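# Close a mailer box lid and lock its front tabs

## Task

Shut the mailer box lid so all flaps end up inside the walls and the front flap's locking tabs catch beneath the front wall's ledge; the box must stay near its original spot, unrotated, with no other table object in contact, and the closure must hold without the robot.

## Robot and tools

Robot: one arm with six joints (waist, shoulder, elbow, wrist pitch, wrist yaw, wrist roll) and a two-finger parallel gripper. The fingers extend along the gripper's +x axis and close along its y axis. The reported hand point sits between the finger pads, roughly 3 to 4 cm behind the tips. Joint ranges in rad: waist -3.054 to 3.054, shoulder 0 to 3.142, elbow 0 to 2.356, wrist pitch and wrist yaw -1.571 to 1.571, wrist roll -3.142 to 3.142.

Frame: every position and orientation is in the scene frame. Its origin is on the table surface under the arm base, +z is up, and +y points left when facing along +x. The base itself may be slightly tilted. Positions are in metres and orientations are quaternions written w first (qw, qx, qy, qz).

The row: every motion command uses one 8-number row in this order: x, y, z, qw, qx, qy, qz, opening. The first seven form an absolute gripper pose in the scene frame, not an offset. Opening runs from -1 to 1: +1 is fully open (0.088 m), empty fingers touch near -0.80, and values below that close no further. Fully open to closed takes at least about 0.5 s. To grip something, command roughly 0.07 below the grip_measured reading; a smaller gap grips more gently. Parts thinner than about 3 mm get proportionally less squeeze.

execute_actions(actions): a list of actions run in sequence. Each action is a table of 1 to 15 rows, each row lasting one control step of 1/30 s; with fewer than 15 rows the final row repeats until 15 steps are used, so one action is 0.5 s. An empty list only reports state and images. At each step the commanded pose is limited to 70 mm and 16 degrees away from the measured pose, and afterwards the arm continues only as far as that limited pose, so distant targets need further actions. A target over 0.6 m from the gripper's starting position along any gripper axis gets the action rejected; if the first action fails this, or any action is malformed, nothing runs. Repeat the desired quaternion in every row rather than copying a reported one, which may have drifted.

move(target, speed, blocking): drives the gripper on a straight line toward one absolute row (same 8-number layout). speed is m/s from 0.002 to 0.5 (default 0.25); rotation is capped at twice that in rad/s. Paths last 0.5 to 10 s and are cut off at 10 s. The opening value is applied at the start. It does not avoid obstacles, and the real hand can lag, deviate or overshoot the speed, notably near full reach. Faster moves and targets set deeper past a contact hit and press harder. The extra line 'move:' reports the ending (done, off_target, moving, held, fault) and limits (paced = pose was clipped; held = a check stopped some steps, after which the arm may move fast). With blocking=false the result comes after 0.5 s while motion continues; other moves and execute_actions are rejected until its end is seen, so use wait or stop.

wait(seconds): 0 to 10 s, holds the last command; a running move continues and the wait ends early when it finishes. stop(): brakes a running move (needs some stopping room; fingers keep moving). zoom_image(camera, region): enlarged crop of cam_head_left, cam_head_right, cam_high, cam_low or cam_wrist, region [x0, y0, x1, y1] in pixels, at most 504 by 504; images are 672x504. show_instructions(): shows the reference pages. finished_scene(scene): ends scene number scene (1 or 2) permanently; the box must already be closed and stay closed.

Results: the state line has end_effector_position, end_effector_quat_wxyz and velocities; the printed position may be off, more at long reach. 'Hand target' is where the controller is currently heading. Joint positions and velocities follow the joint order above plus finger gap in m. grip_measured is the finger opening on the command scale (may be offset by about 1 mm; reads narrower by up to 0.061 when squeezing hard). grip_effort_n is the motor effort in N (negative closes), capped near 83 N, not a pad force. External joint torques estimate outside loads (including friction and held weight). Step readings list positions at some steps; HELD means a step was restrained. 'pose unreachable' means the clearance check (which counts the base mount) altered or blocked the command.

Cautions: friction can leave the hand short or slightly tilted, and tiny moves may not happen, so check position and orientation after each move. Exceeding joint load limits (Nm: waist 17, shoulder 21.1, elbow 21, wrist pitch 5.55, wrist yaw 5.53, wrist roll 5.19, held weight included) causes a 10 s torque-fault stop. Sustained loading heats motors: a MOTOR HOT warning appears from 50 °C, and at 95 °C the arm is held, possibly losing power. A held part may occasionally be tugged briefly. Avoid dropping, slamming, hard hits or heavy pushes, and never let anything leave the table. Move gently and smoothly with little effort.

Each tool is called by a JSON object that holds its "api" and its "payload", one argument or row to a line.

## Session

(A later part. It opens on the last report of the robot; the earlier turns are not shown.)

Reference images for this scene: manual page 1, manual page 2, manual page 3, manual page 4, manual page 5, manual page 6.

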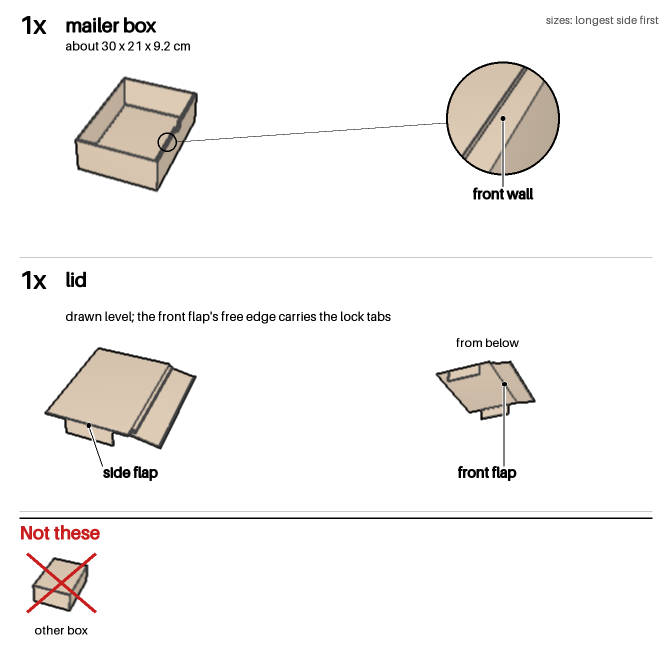

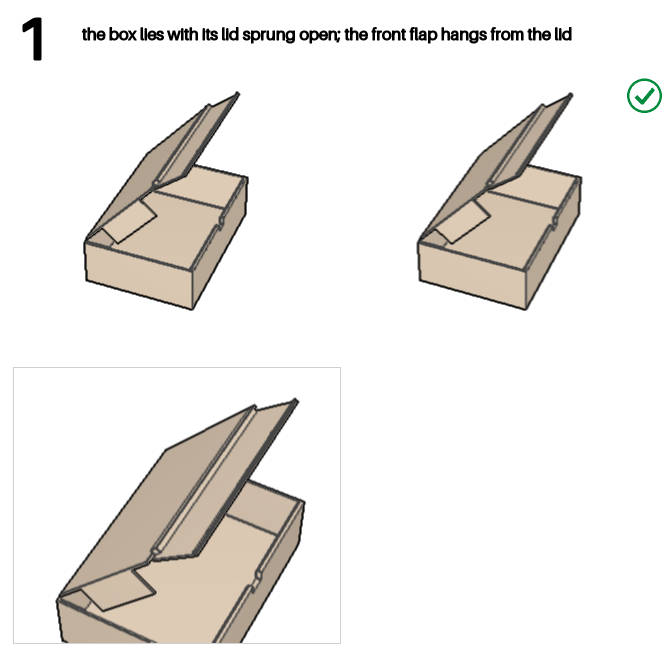

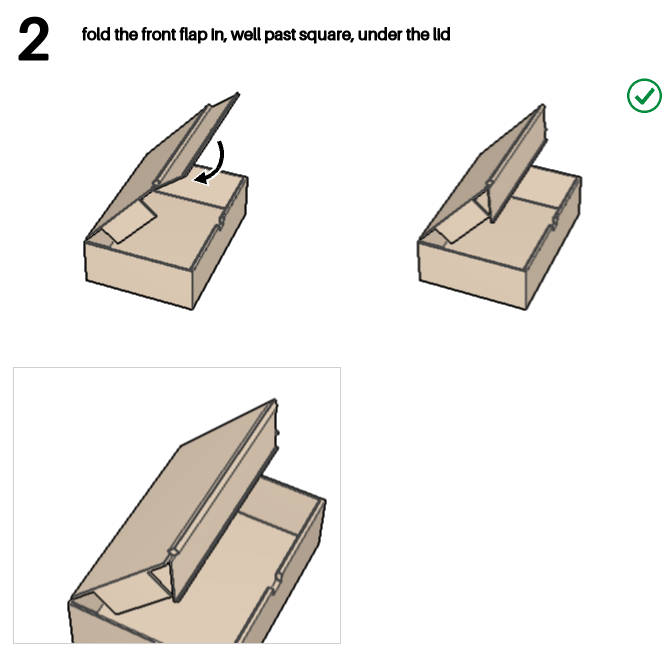

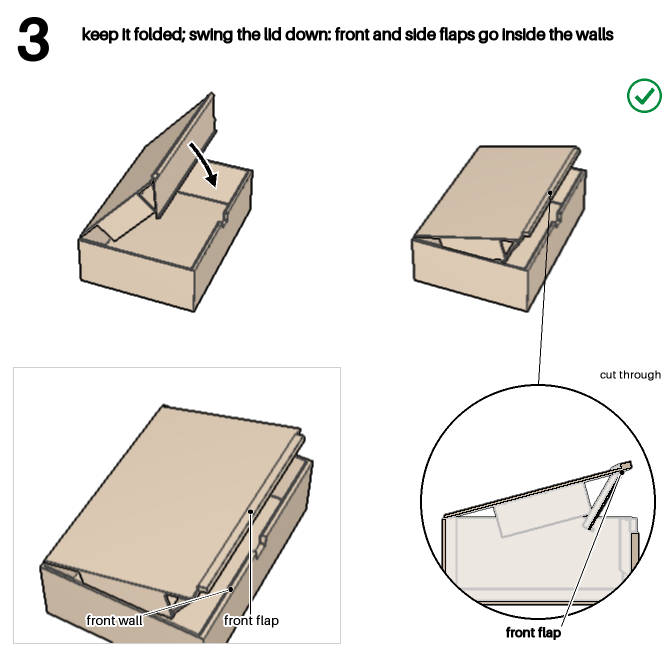

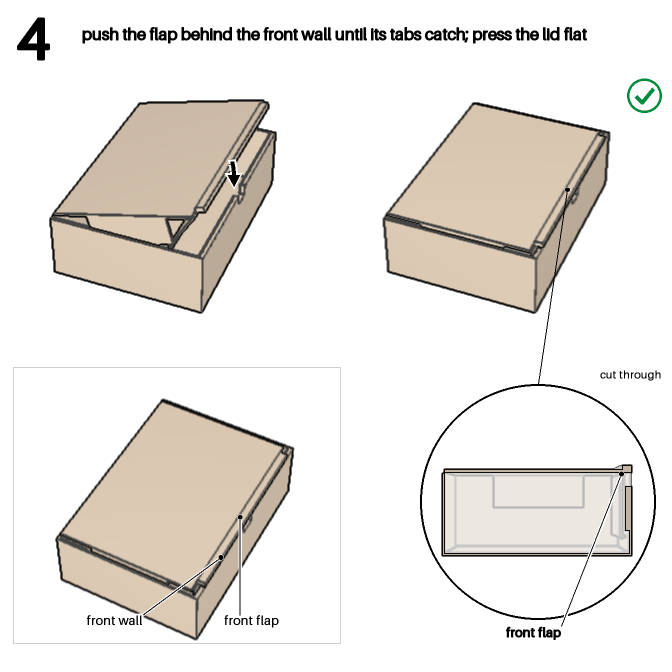

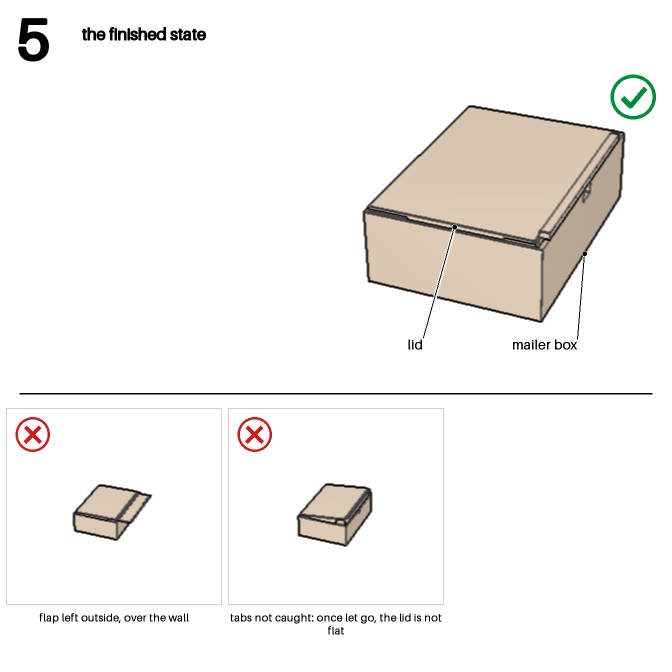

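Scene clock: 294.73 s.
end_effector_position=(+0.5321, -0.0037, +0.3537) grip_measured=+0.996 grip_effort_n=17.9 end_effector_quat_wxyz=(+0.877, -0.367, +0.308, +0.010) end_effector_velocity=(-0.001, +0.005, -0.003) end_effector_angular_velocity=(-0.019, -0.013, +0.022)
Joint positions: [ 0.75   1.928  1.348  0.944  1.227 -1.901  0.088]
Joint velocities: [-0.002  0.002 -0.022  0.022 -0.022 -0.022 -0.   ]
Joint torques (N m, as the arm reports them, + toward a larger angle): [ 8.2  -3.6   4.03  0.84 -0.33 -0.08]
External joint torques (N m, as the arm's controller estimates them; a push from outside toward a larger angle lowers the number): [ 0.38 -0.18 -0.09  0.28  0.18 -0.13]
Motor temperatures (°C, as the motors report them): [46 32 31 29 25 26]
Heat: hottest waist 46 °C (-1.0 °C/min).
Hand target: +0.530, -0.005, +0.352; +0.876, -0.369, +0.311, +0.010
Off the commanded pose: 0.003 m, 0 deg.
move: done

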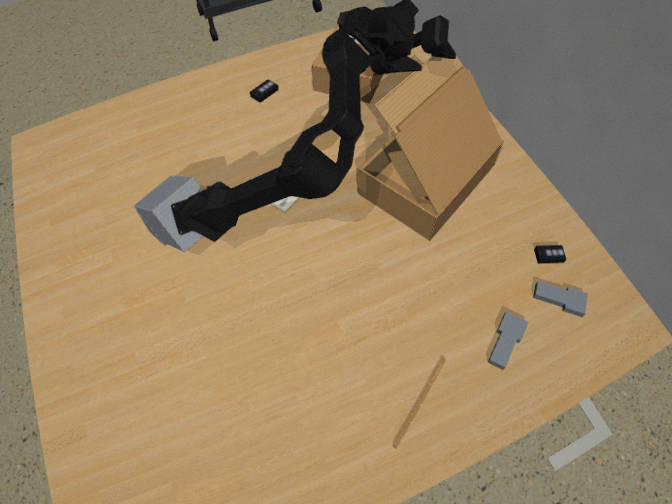

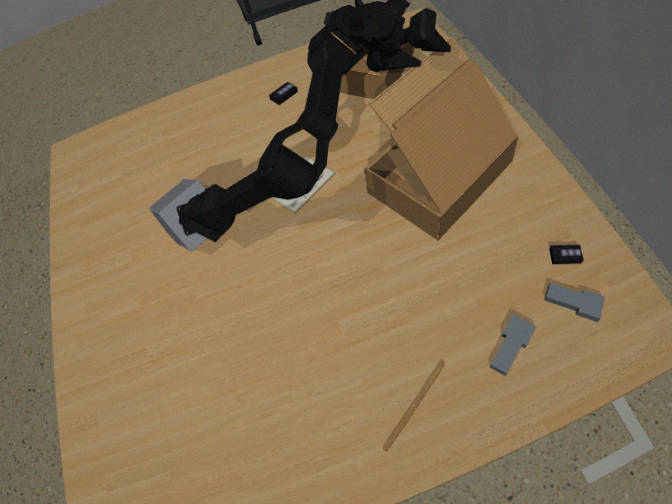

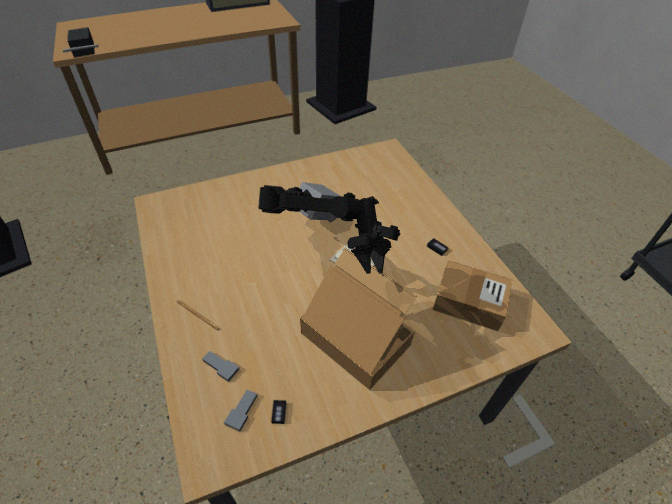

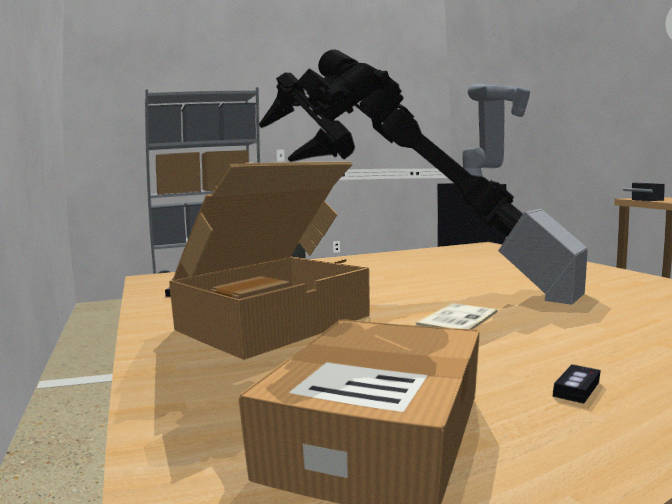

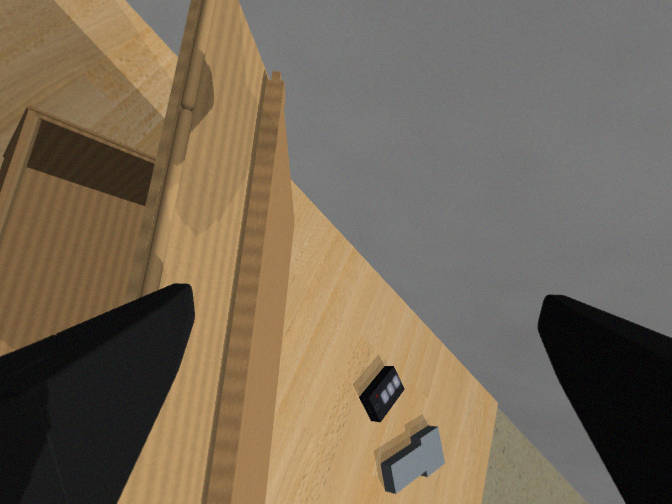

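Shift +y about 1 cm.

{"api": "move", "payload": {
  "target": [0.527,0.008,0.344,0.876,-0.369,0.311,0.01,1],
  "speed": 0.02
}}

Scene clock: 298.30 s.
end_effector_position=(+0.5286, +0.0035, +0.3482) grip_measured=+0.996 grip_effort_n=17.9 end_effector_quat_wxyz=(+0.879, -0.363, +0.308, +0.006) end_effector_velocity=(+0.001, -0.001, -0.002) end_effector_angular_velocity=(-0.012, +0.003, +0.008)
Joint positions: [ 0.751  1.945  1.325  0.999  1.228 -1.904  0.088]
Joint velocities: [-0.007 -0.002 -0.002 -0.007 -0.007 -0.007 -0.   ]
Joint torques (N m, as the arm reports them, + toward a larger angle): [ 8.14 -2.37  3.88  0.83 -0.37 -0.06]
External joint torques (N m, as the arm's controller estimates them; a push from outside toward a larger angle lowers the number): [ 0.36  1.26 -0.32  0.26  0.14 -0.11]
Motor temperatures (°C, as the motors report them): [46 32 31 28 25 26]
Heat: hottest waist 46 °C (-1.0 °C/min).
Hand target: +0.527, +0.008, +0.344; +0.876, -0.369, +0.311, +0.010
Off the commanded pose: 0.006 m, 1 deg.
move: done

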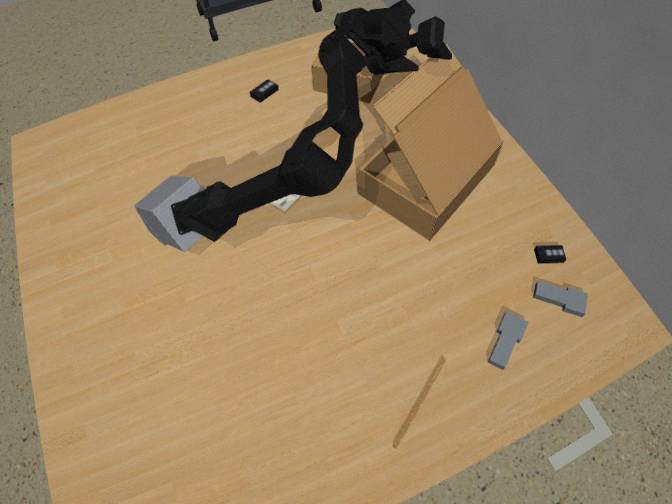

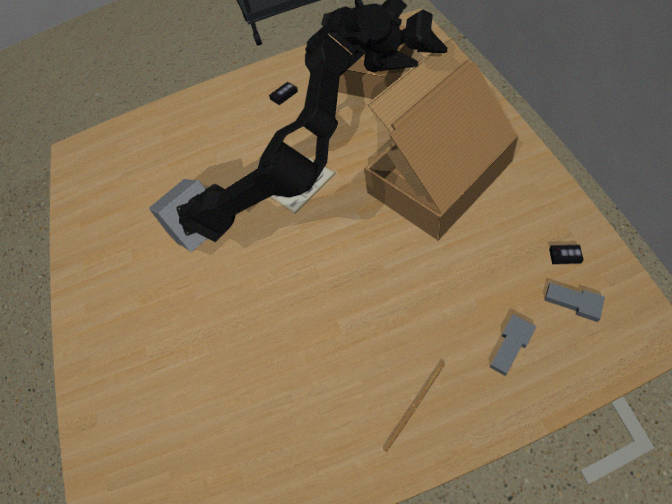

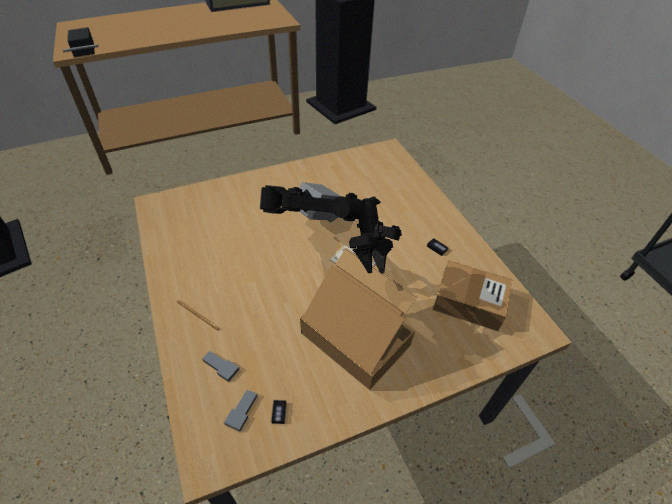

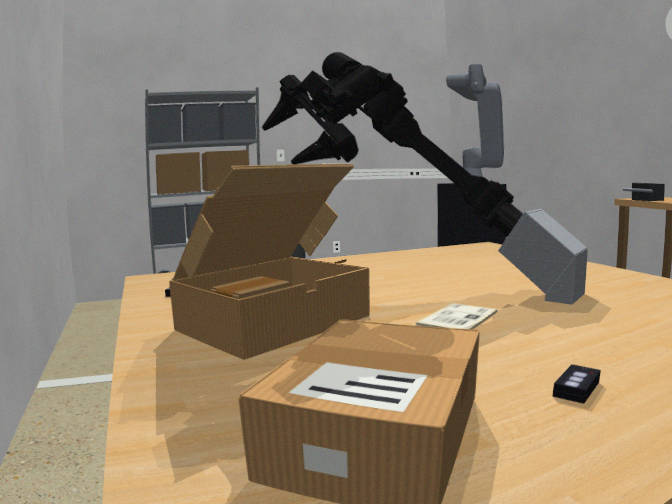

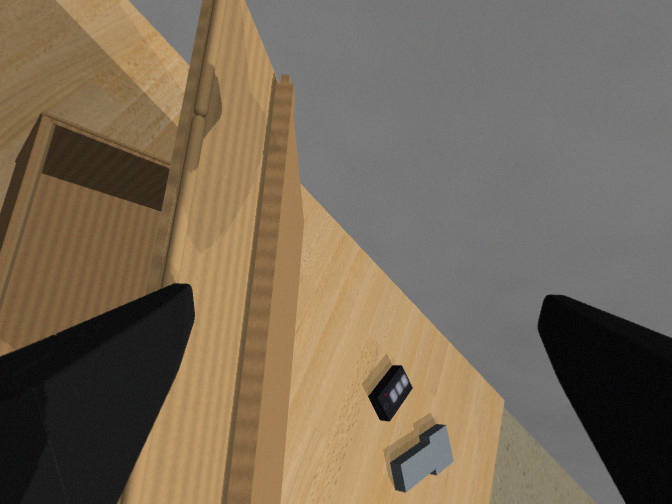

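Touching the roll. Push in.

{"api": "move", "payload": {
  "target": [0.532,-0.012,0.335,0.876,-0.369,0.311,0.01,1],
  "speed": 0.015
}}

Scene clock: 307.83 s.
end_effector_position=(+0.5324, -0.0110, +0.3377) grip_measured=+0.996 grip_effort_n=17.9 end_effector_quat_wxyz=(+0.876, -0.367, +0.311, +0.009) end_effector_velocity=(-0.000, +0.003, +0.000) end_effector_angular_velocity=(-0.016, +0.001, +0.026)
Joint positions: [ 0.715  1.901  1.302  0.937  1.199 -1.873  0.088]
Joint velocities: [ 0.002 -0.002 -0.002 -0.022 -0.007 -0.007 -0.   ]
Joint torques (N m, as the arm reports them, + toward a larger angle): [ 7.6  -3.5   3.83  0.45 -0.7   0.22]
External joint torques (N m, as the arm's controller estimates them; a push from outside toward a larger angle lowers the number): [-0.23 -0.05 -0.29 -0.15 -0.2   0.17]
Motor temperatures (°C, as the motors report them): [46 31 31 28 25 26]
Heat: hottest waist 46 °C (-1.0 °C/min).
Hand target: +0.532, -0.012, +0.335; +0.876, -0.369, +0.311, +0.010
Off the commanded pose: 0.003 m, 0 deg.
move: done

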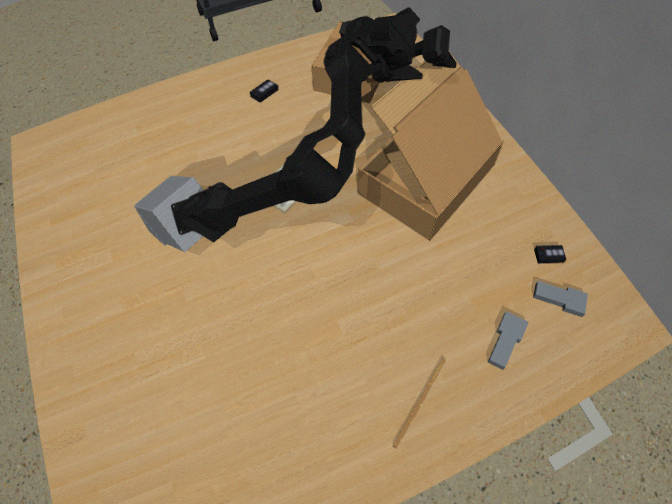

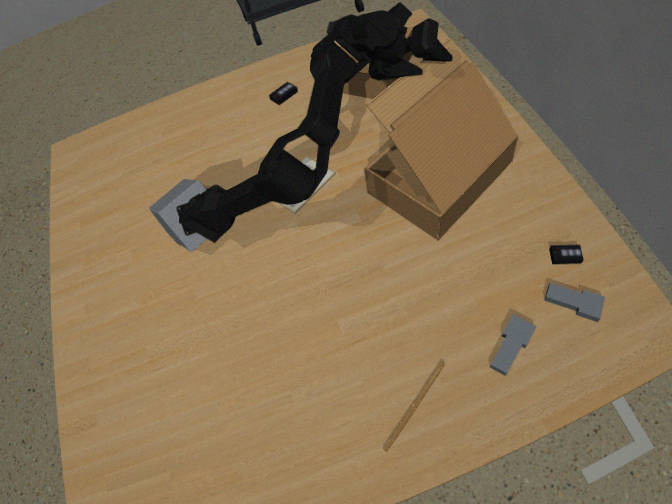

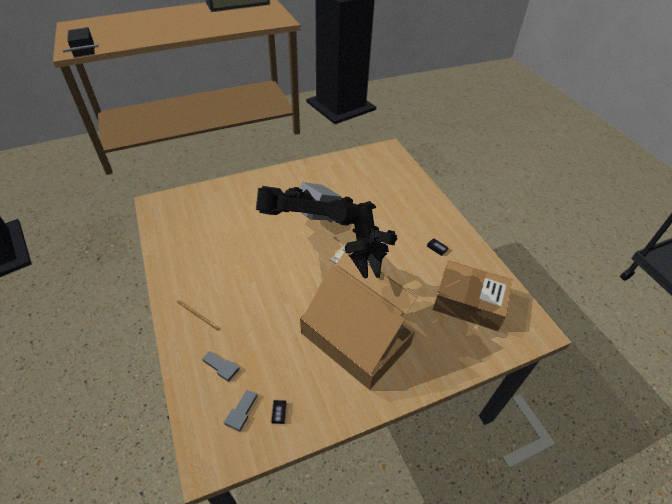

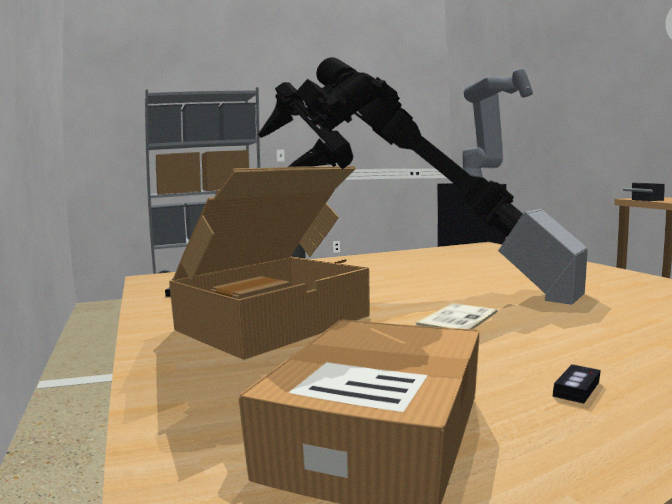

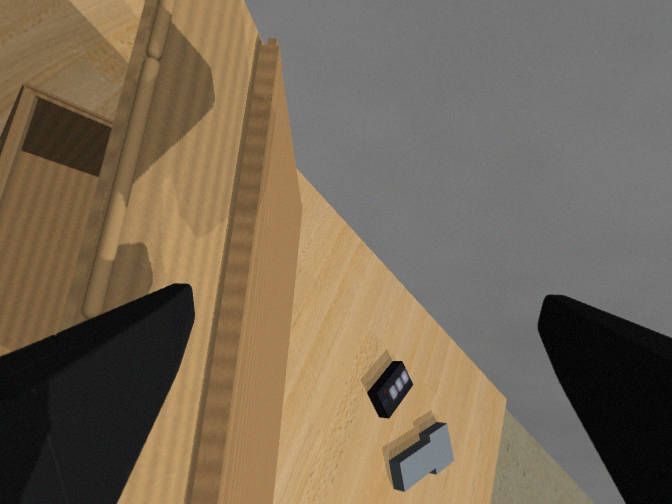

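Slipped over. Back out and re-approach.

{"api": "move", "payload": {
  "target": [0.522,0.028,0.356,0.876,-0.369,0.311,0.01,1],
  "speed": 0.03
}}

{"api": "move", "payload": {
  "target": [0.526,0.010,0.348,0.876,-0.369,0.311,0.01,1],
  "speed": 0.015
}}

Scene clock: 313.37 s.
end_effector_position=(+0.5217, +0.0264, +0.3568) grip_measured=+0.996 grip_effort_n=17.9 end_effector_quat_wxyz=(+0.877, -0.368, +0.308, +0.010) end_effector_velocity=(+0.002, -0.002, +0.002) end_effector_angular_velocity=(-0.017, -0.001, +0.012)
Joint positions: [ 0.793  2.01   1.35   1.073  1.265 -1.954  0.088]
Joint velocities: [-0.002 -0.002  0.007 -0.007 -0.007 -0.022 -0.   ]
Joint torques (N m, as the arm reports them, + toward a larger angle): [ 8.28 -2.35  5.91  0.75 -0.36 -0.09]
External joint torques (N m, as the arm's controller estimates them; a push from outside toward a larger angle lowers the number): [ 0.28  1.39  1.7   0.24  0.17 -0.13]
Motor temperatures (°C, as the motors report them): [46 31 31 28 25 26]
Heat: hottest waist 46 °C (-1.0 °C/min).
Hand target: +0.522, +0.028, +0.356; +0.876, -0.369, +0.311, +0.010
Off the commanded pose: 0.002 m, 0 deg.
move: done

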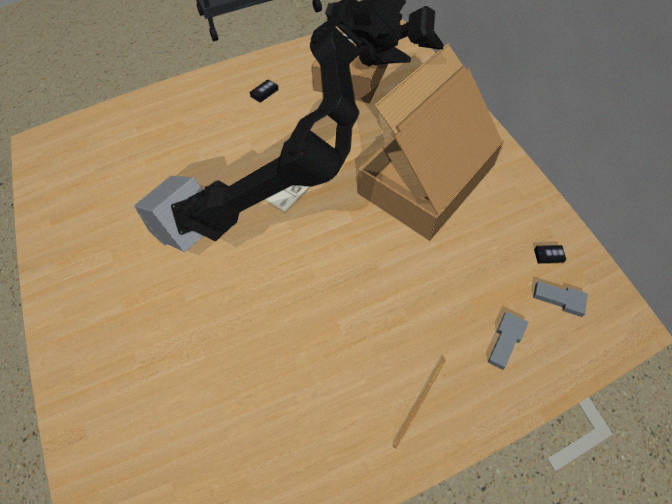

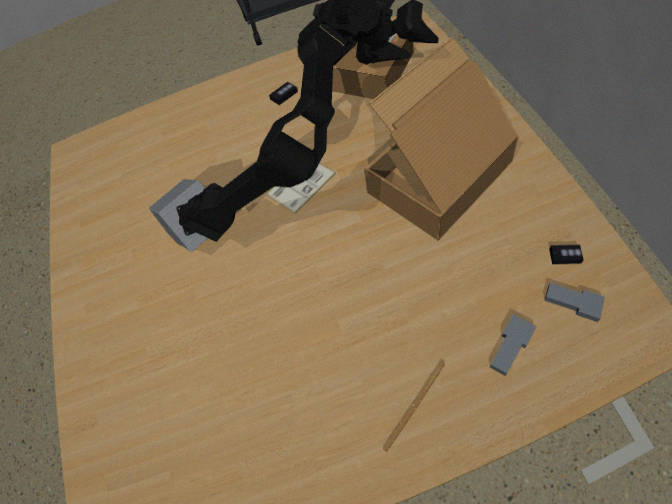

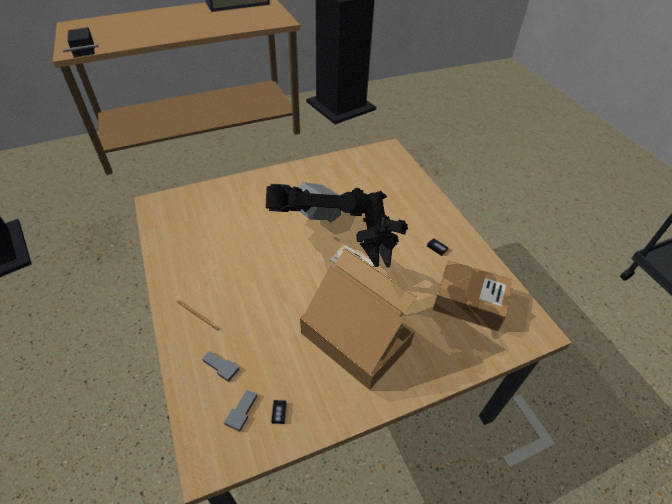

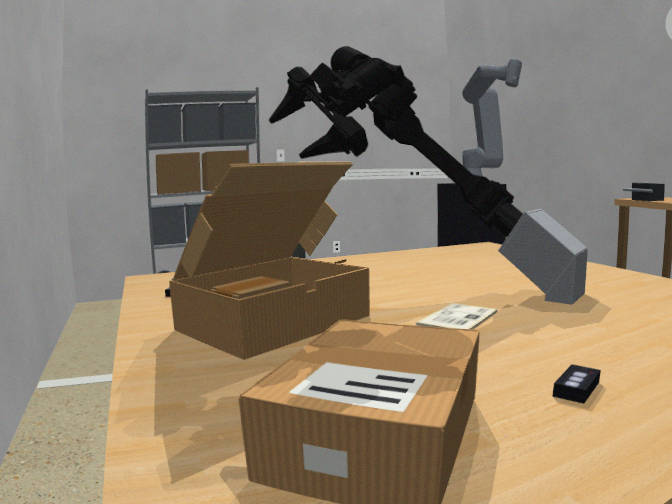

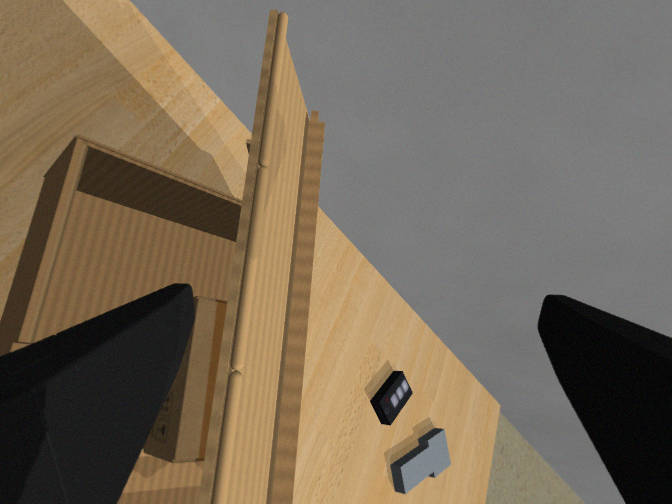

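Scene clock: 314.90 s.
end_effector_position=(+0.5261, +0.0111, +0.3507) grip_measured=+0.996 grip_effort_n=17.9 end_effector_quat_wxyz=(+0.876, -0.367, +0.311, +0.009) end_effector_velocity=(+0.002, +0.000, -0.002) end_effector_angular_velocity=(-0.020, -0.006, +0.025)
Joint positions: [ 0.765  1.967  1.334  1.018  1.246 -1.924  0.088]
Joint velocities: [-0.007 -0.007 -0.007 -0.022 -0.022 -0.007 -0.   ]
Joint torques (N m, as the arm reports them, + toward a larger angle): [ 7.72 -3.73  3.9   0.38 -0.73  0.18]
External joint torques (N m, as the arm's controller estimates them; a push from outside toward a larger angle lowers the number): [-0.18 -0.27 -0.19 -0.14 -0.21  0.13]
Motor temperatures (°C, as the motors report them): [47 31 31 28 25 26]
Heat: hottest waist 47 °C (+0.0 °C/min).
Hand target: +0.526, +0.010, +0.348; +0.876, -0.369, +0.311, +0.010
Off the commanded pose: 0.003 m, 0 deg.
move: done

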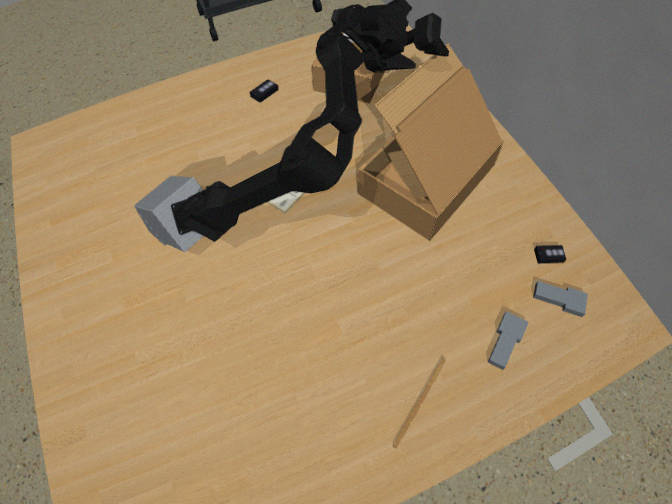

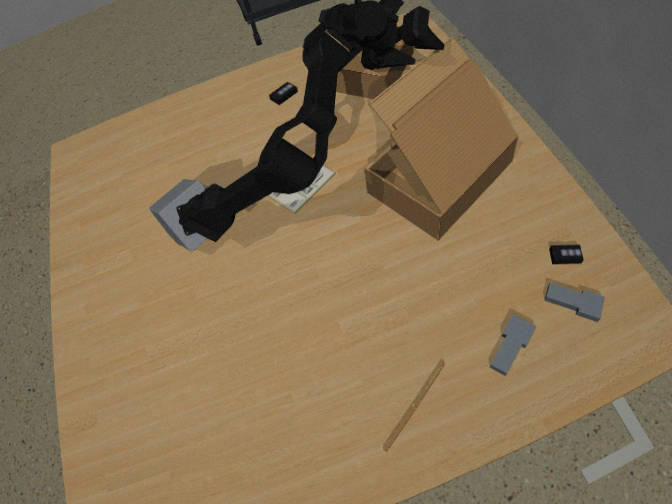

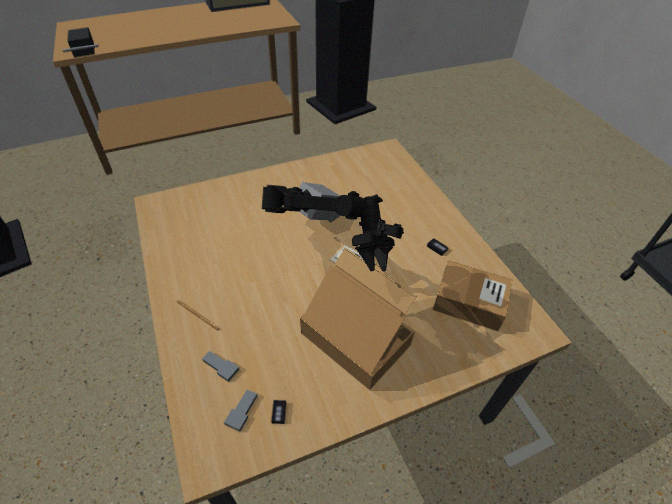

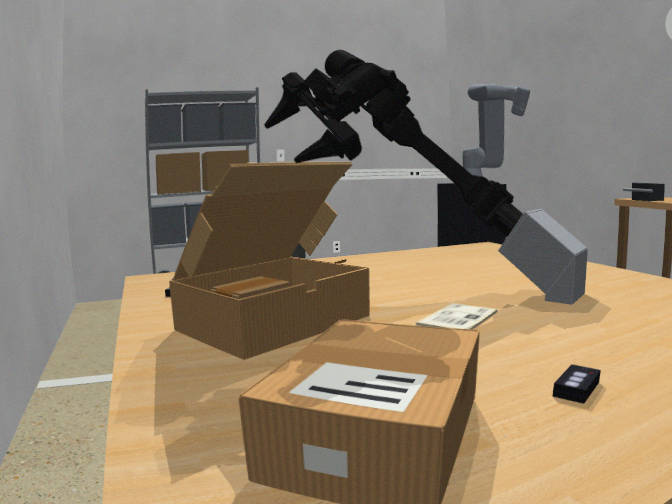

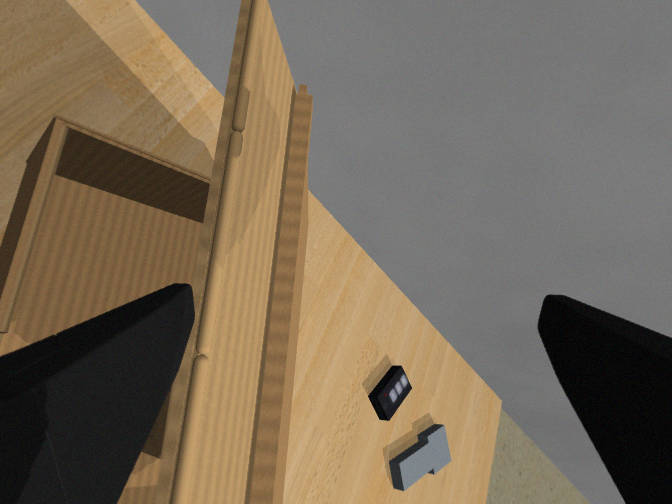

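{"api": "move", "payload": {
  "target": [0.530,-0.003,0.335,0.876,-0.369,0.311,0.01,1],
  "speed": 0.015
}}

Scene clock: 320.63 s.
end_effector_position=(+0.5302, -0.0006, +0.3388) grip_measured=+0.996 grip_effort_n=17.9 end_effector_quat_wxyz=(+0.877, -0.368, +0.308, +0.010) end_effector_velocity=(-0.001, +0.002, -0.003) end_effector_angular_velocity=(-0.009, +0.003, +0.018)
Joint positions: [ 0.728  1.927  1.302  0.97   1.206 -1.882  0.088]
Joint velocities: [-0.002 -0.007 -0.012 -0.022 -0.007  0.007  0.   ]
Joint torques (N m, as the arm reports them, + toward a larger angle): [ 7.48 -3.9   3.98  0.46 -0.59  0.18]
External joint torques (N m, as the arm's controller estimates them; a push from outside toward a larger angle lowers the number): [-0.38 -0.28 -0.2  -0.14 -0.09  0.13]
Motor temperatures (°C, as the motors report them): [47 31 31 28 25 26]
Heat: hottest waist 47 °C (+1.0 °C/min).
Hand target: +0.530, -0.003, +0.335; +0.876, -0.369, +0.311, +0.010
Off the commanded pose: 0.004 m, 0 deg.
move: done

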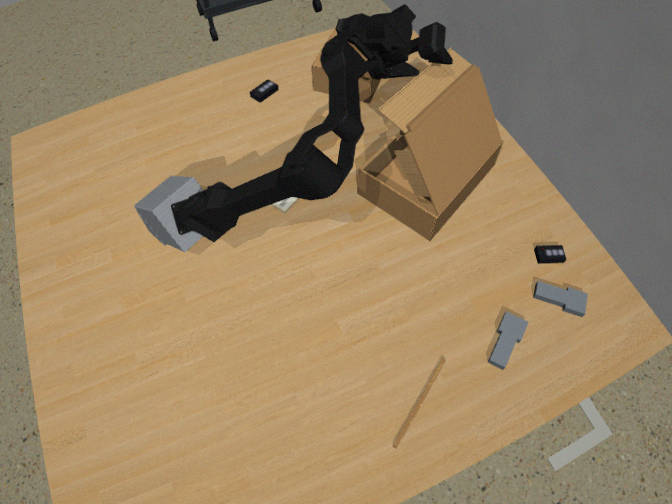

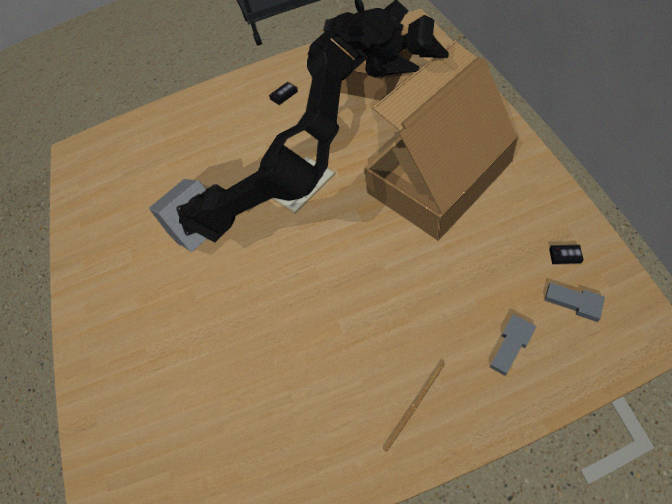

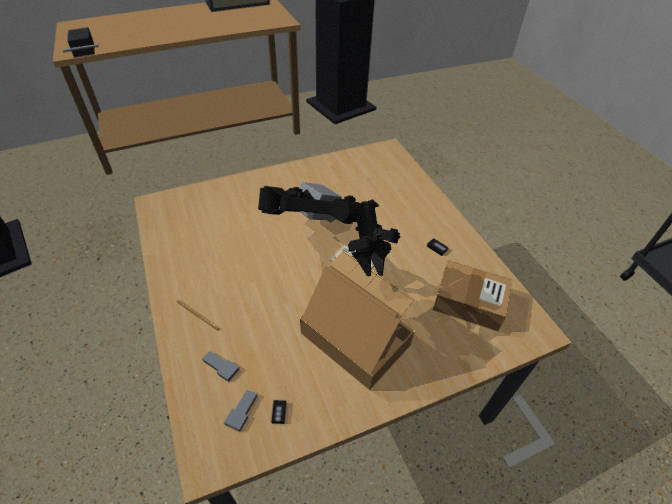

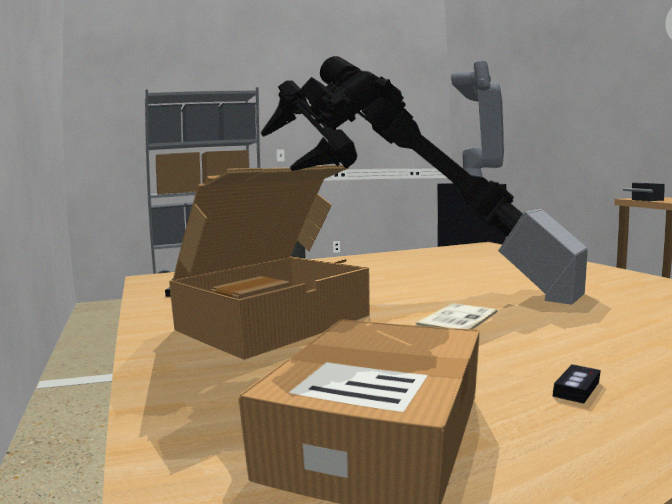

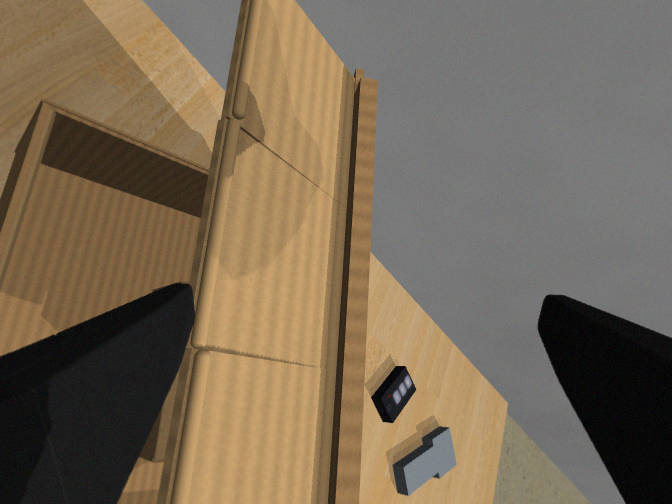

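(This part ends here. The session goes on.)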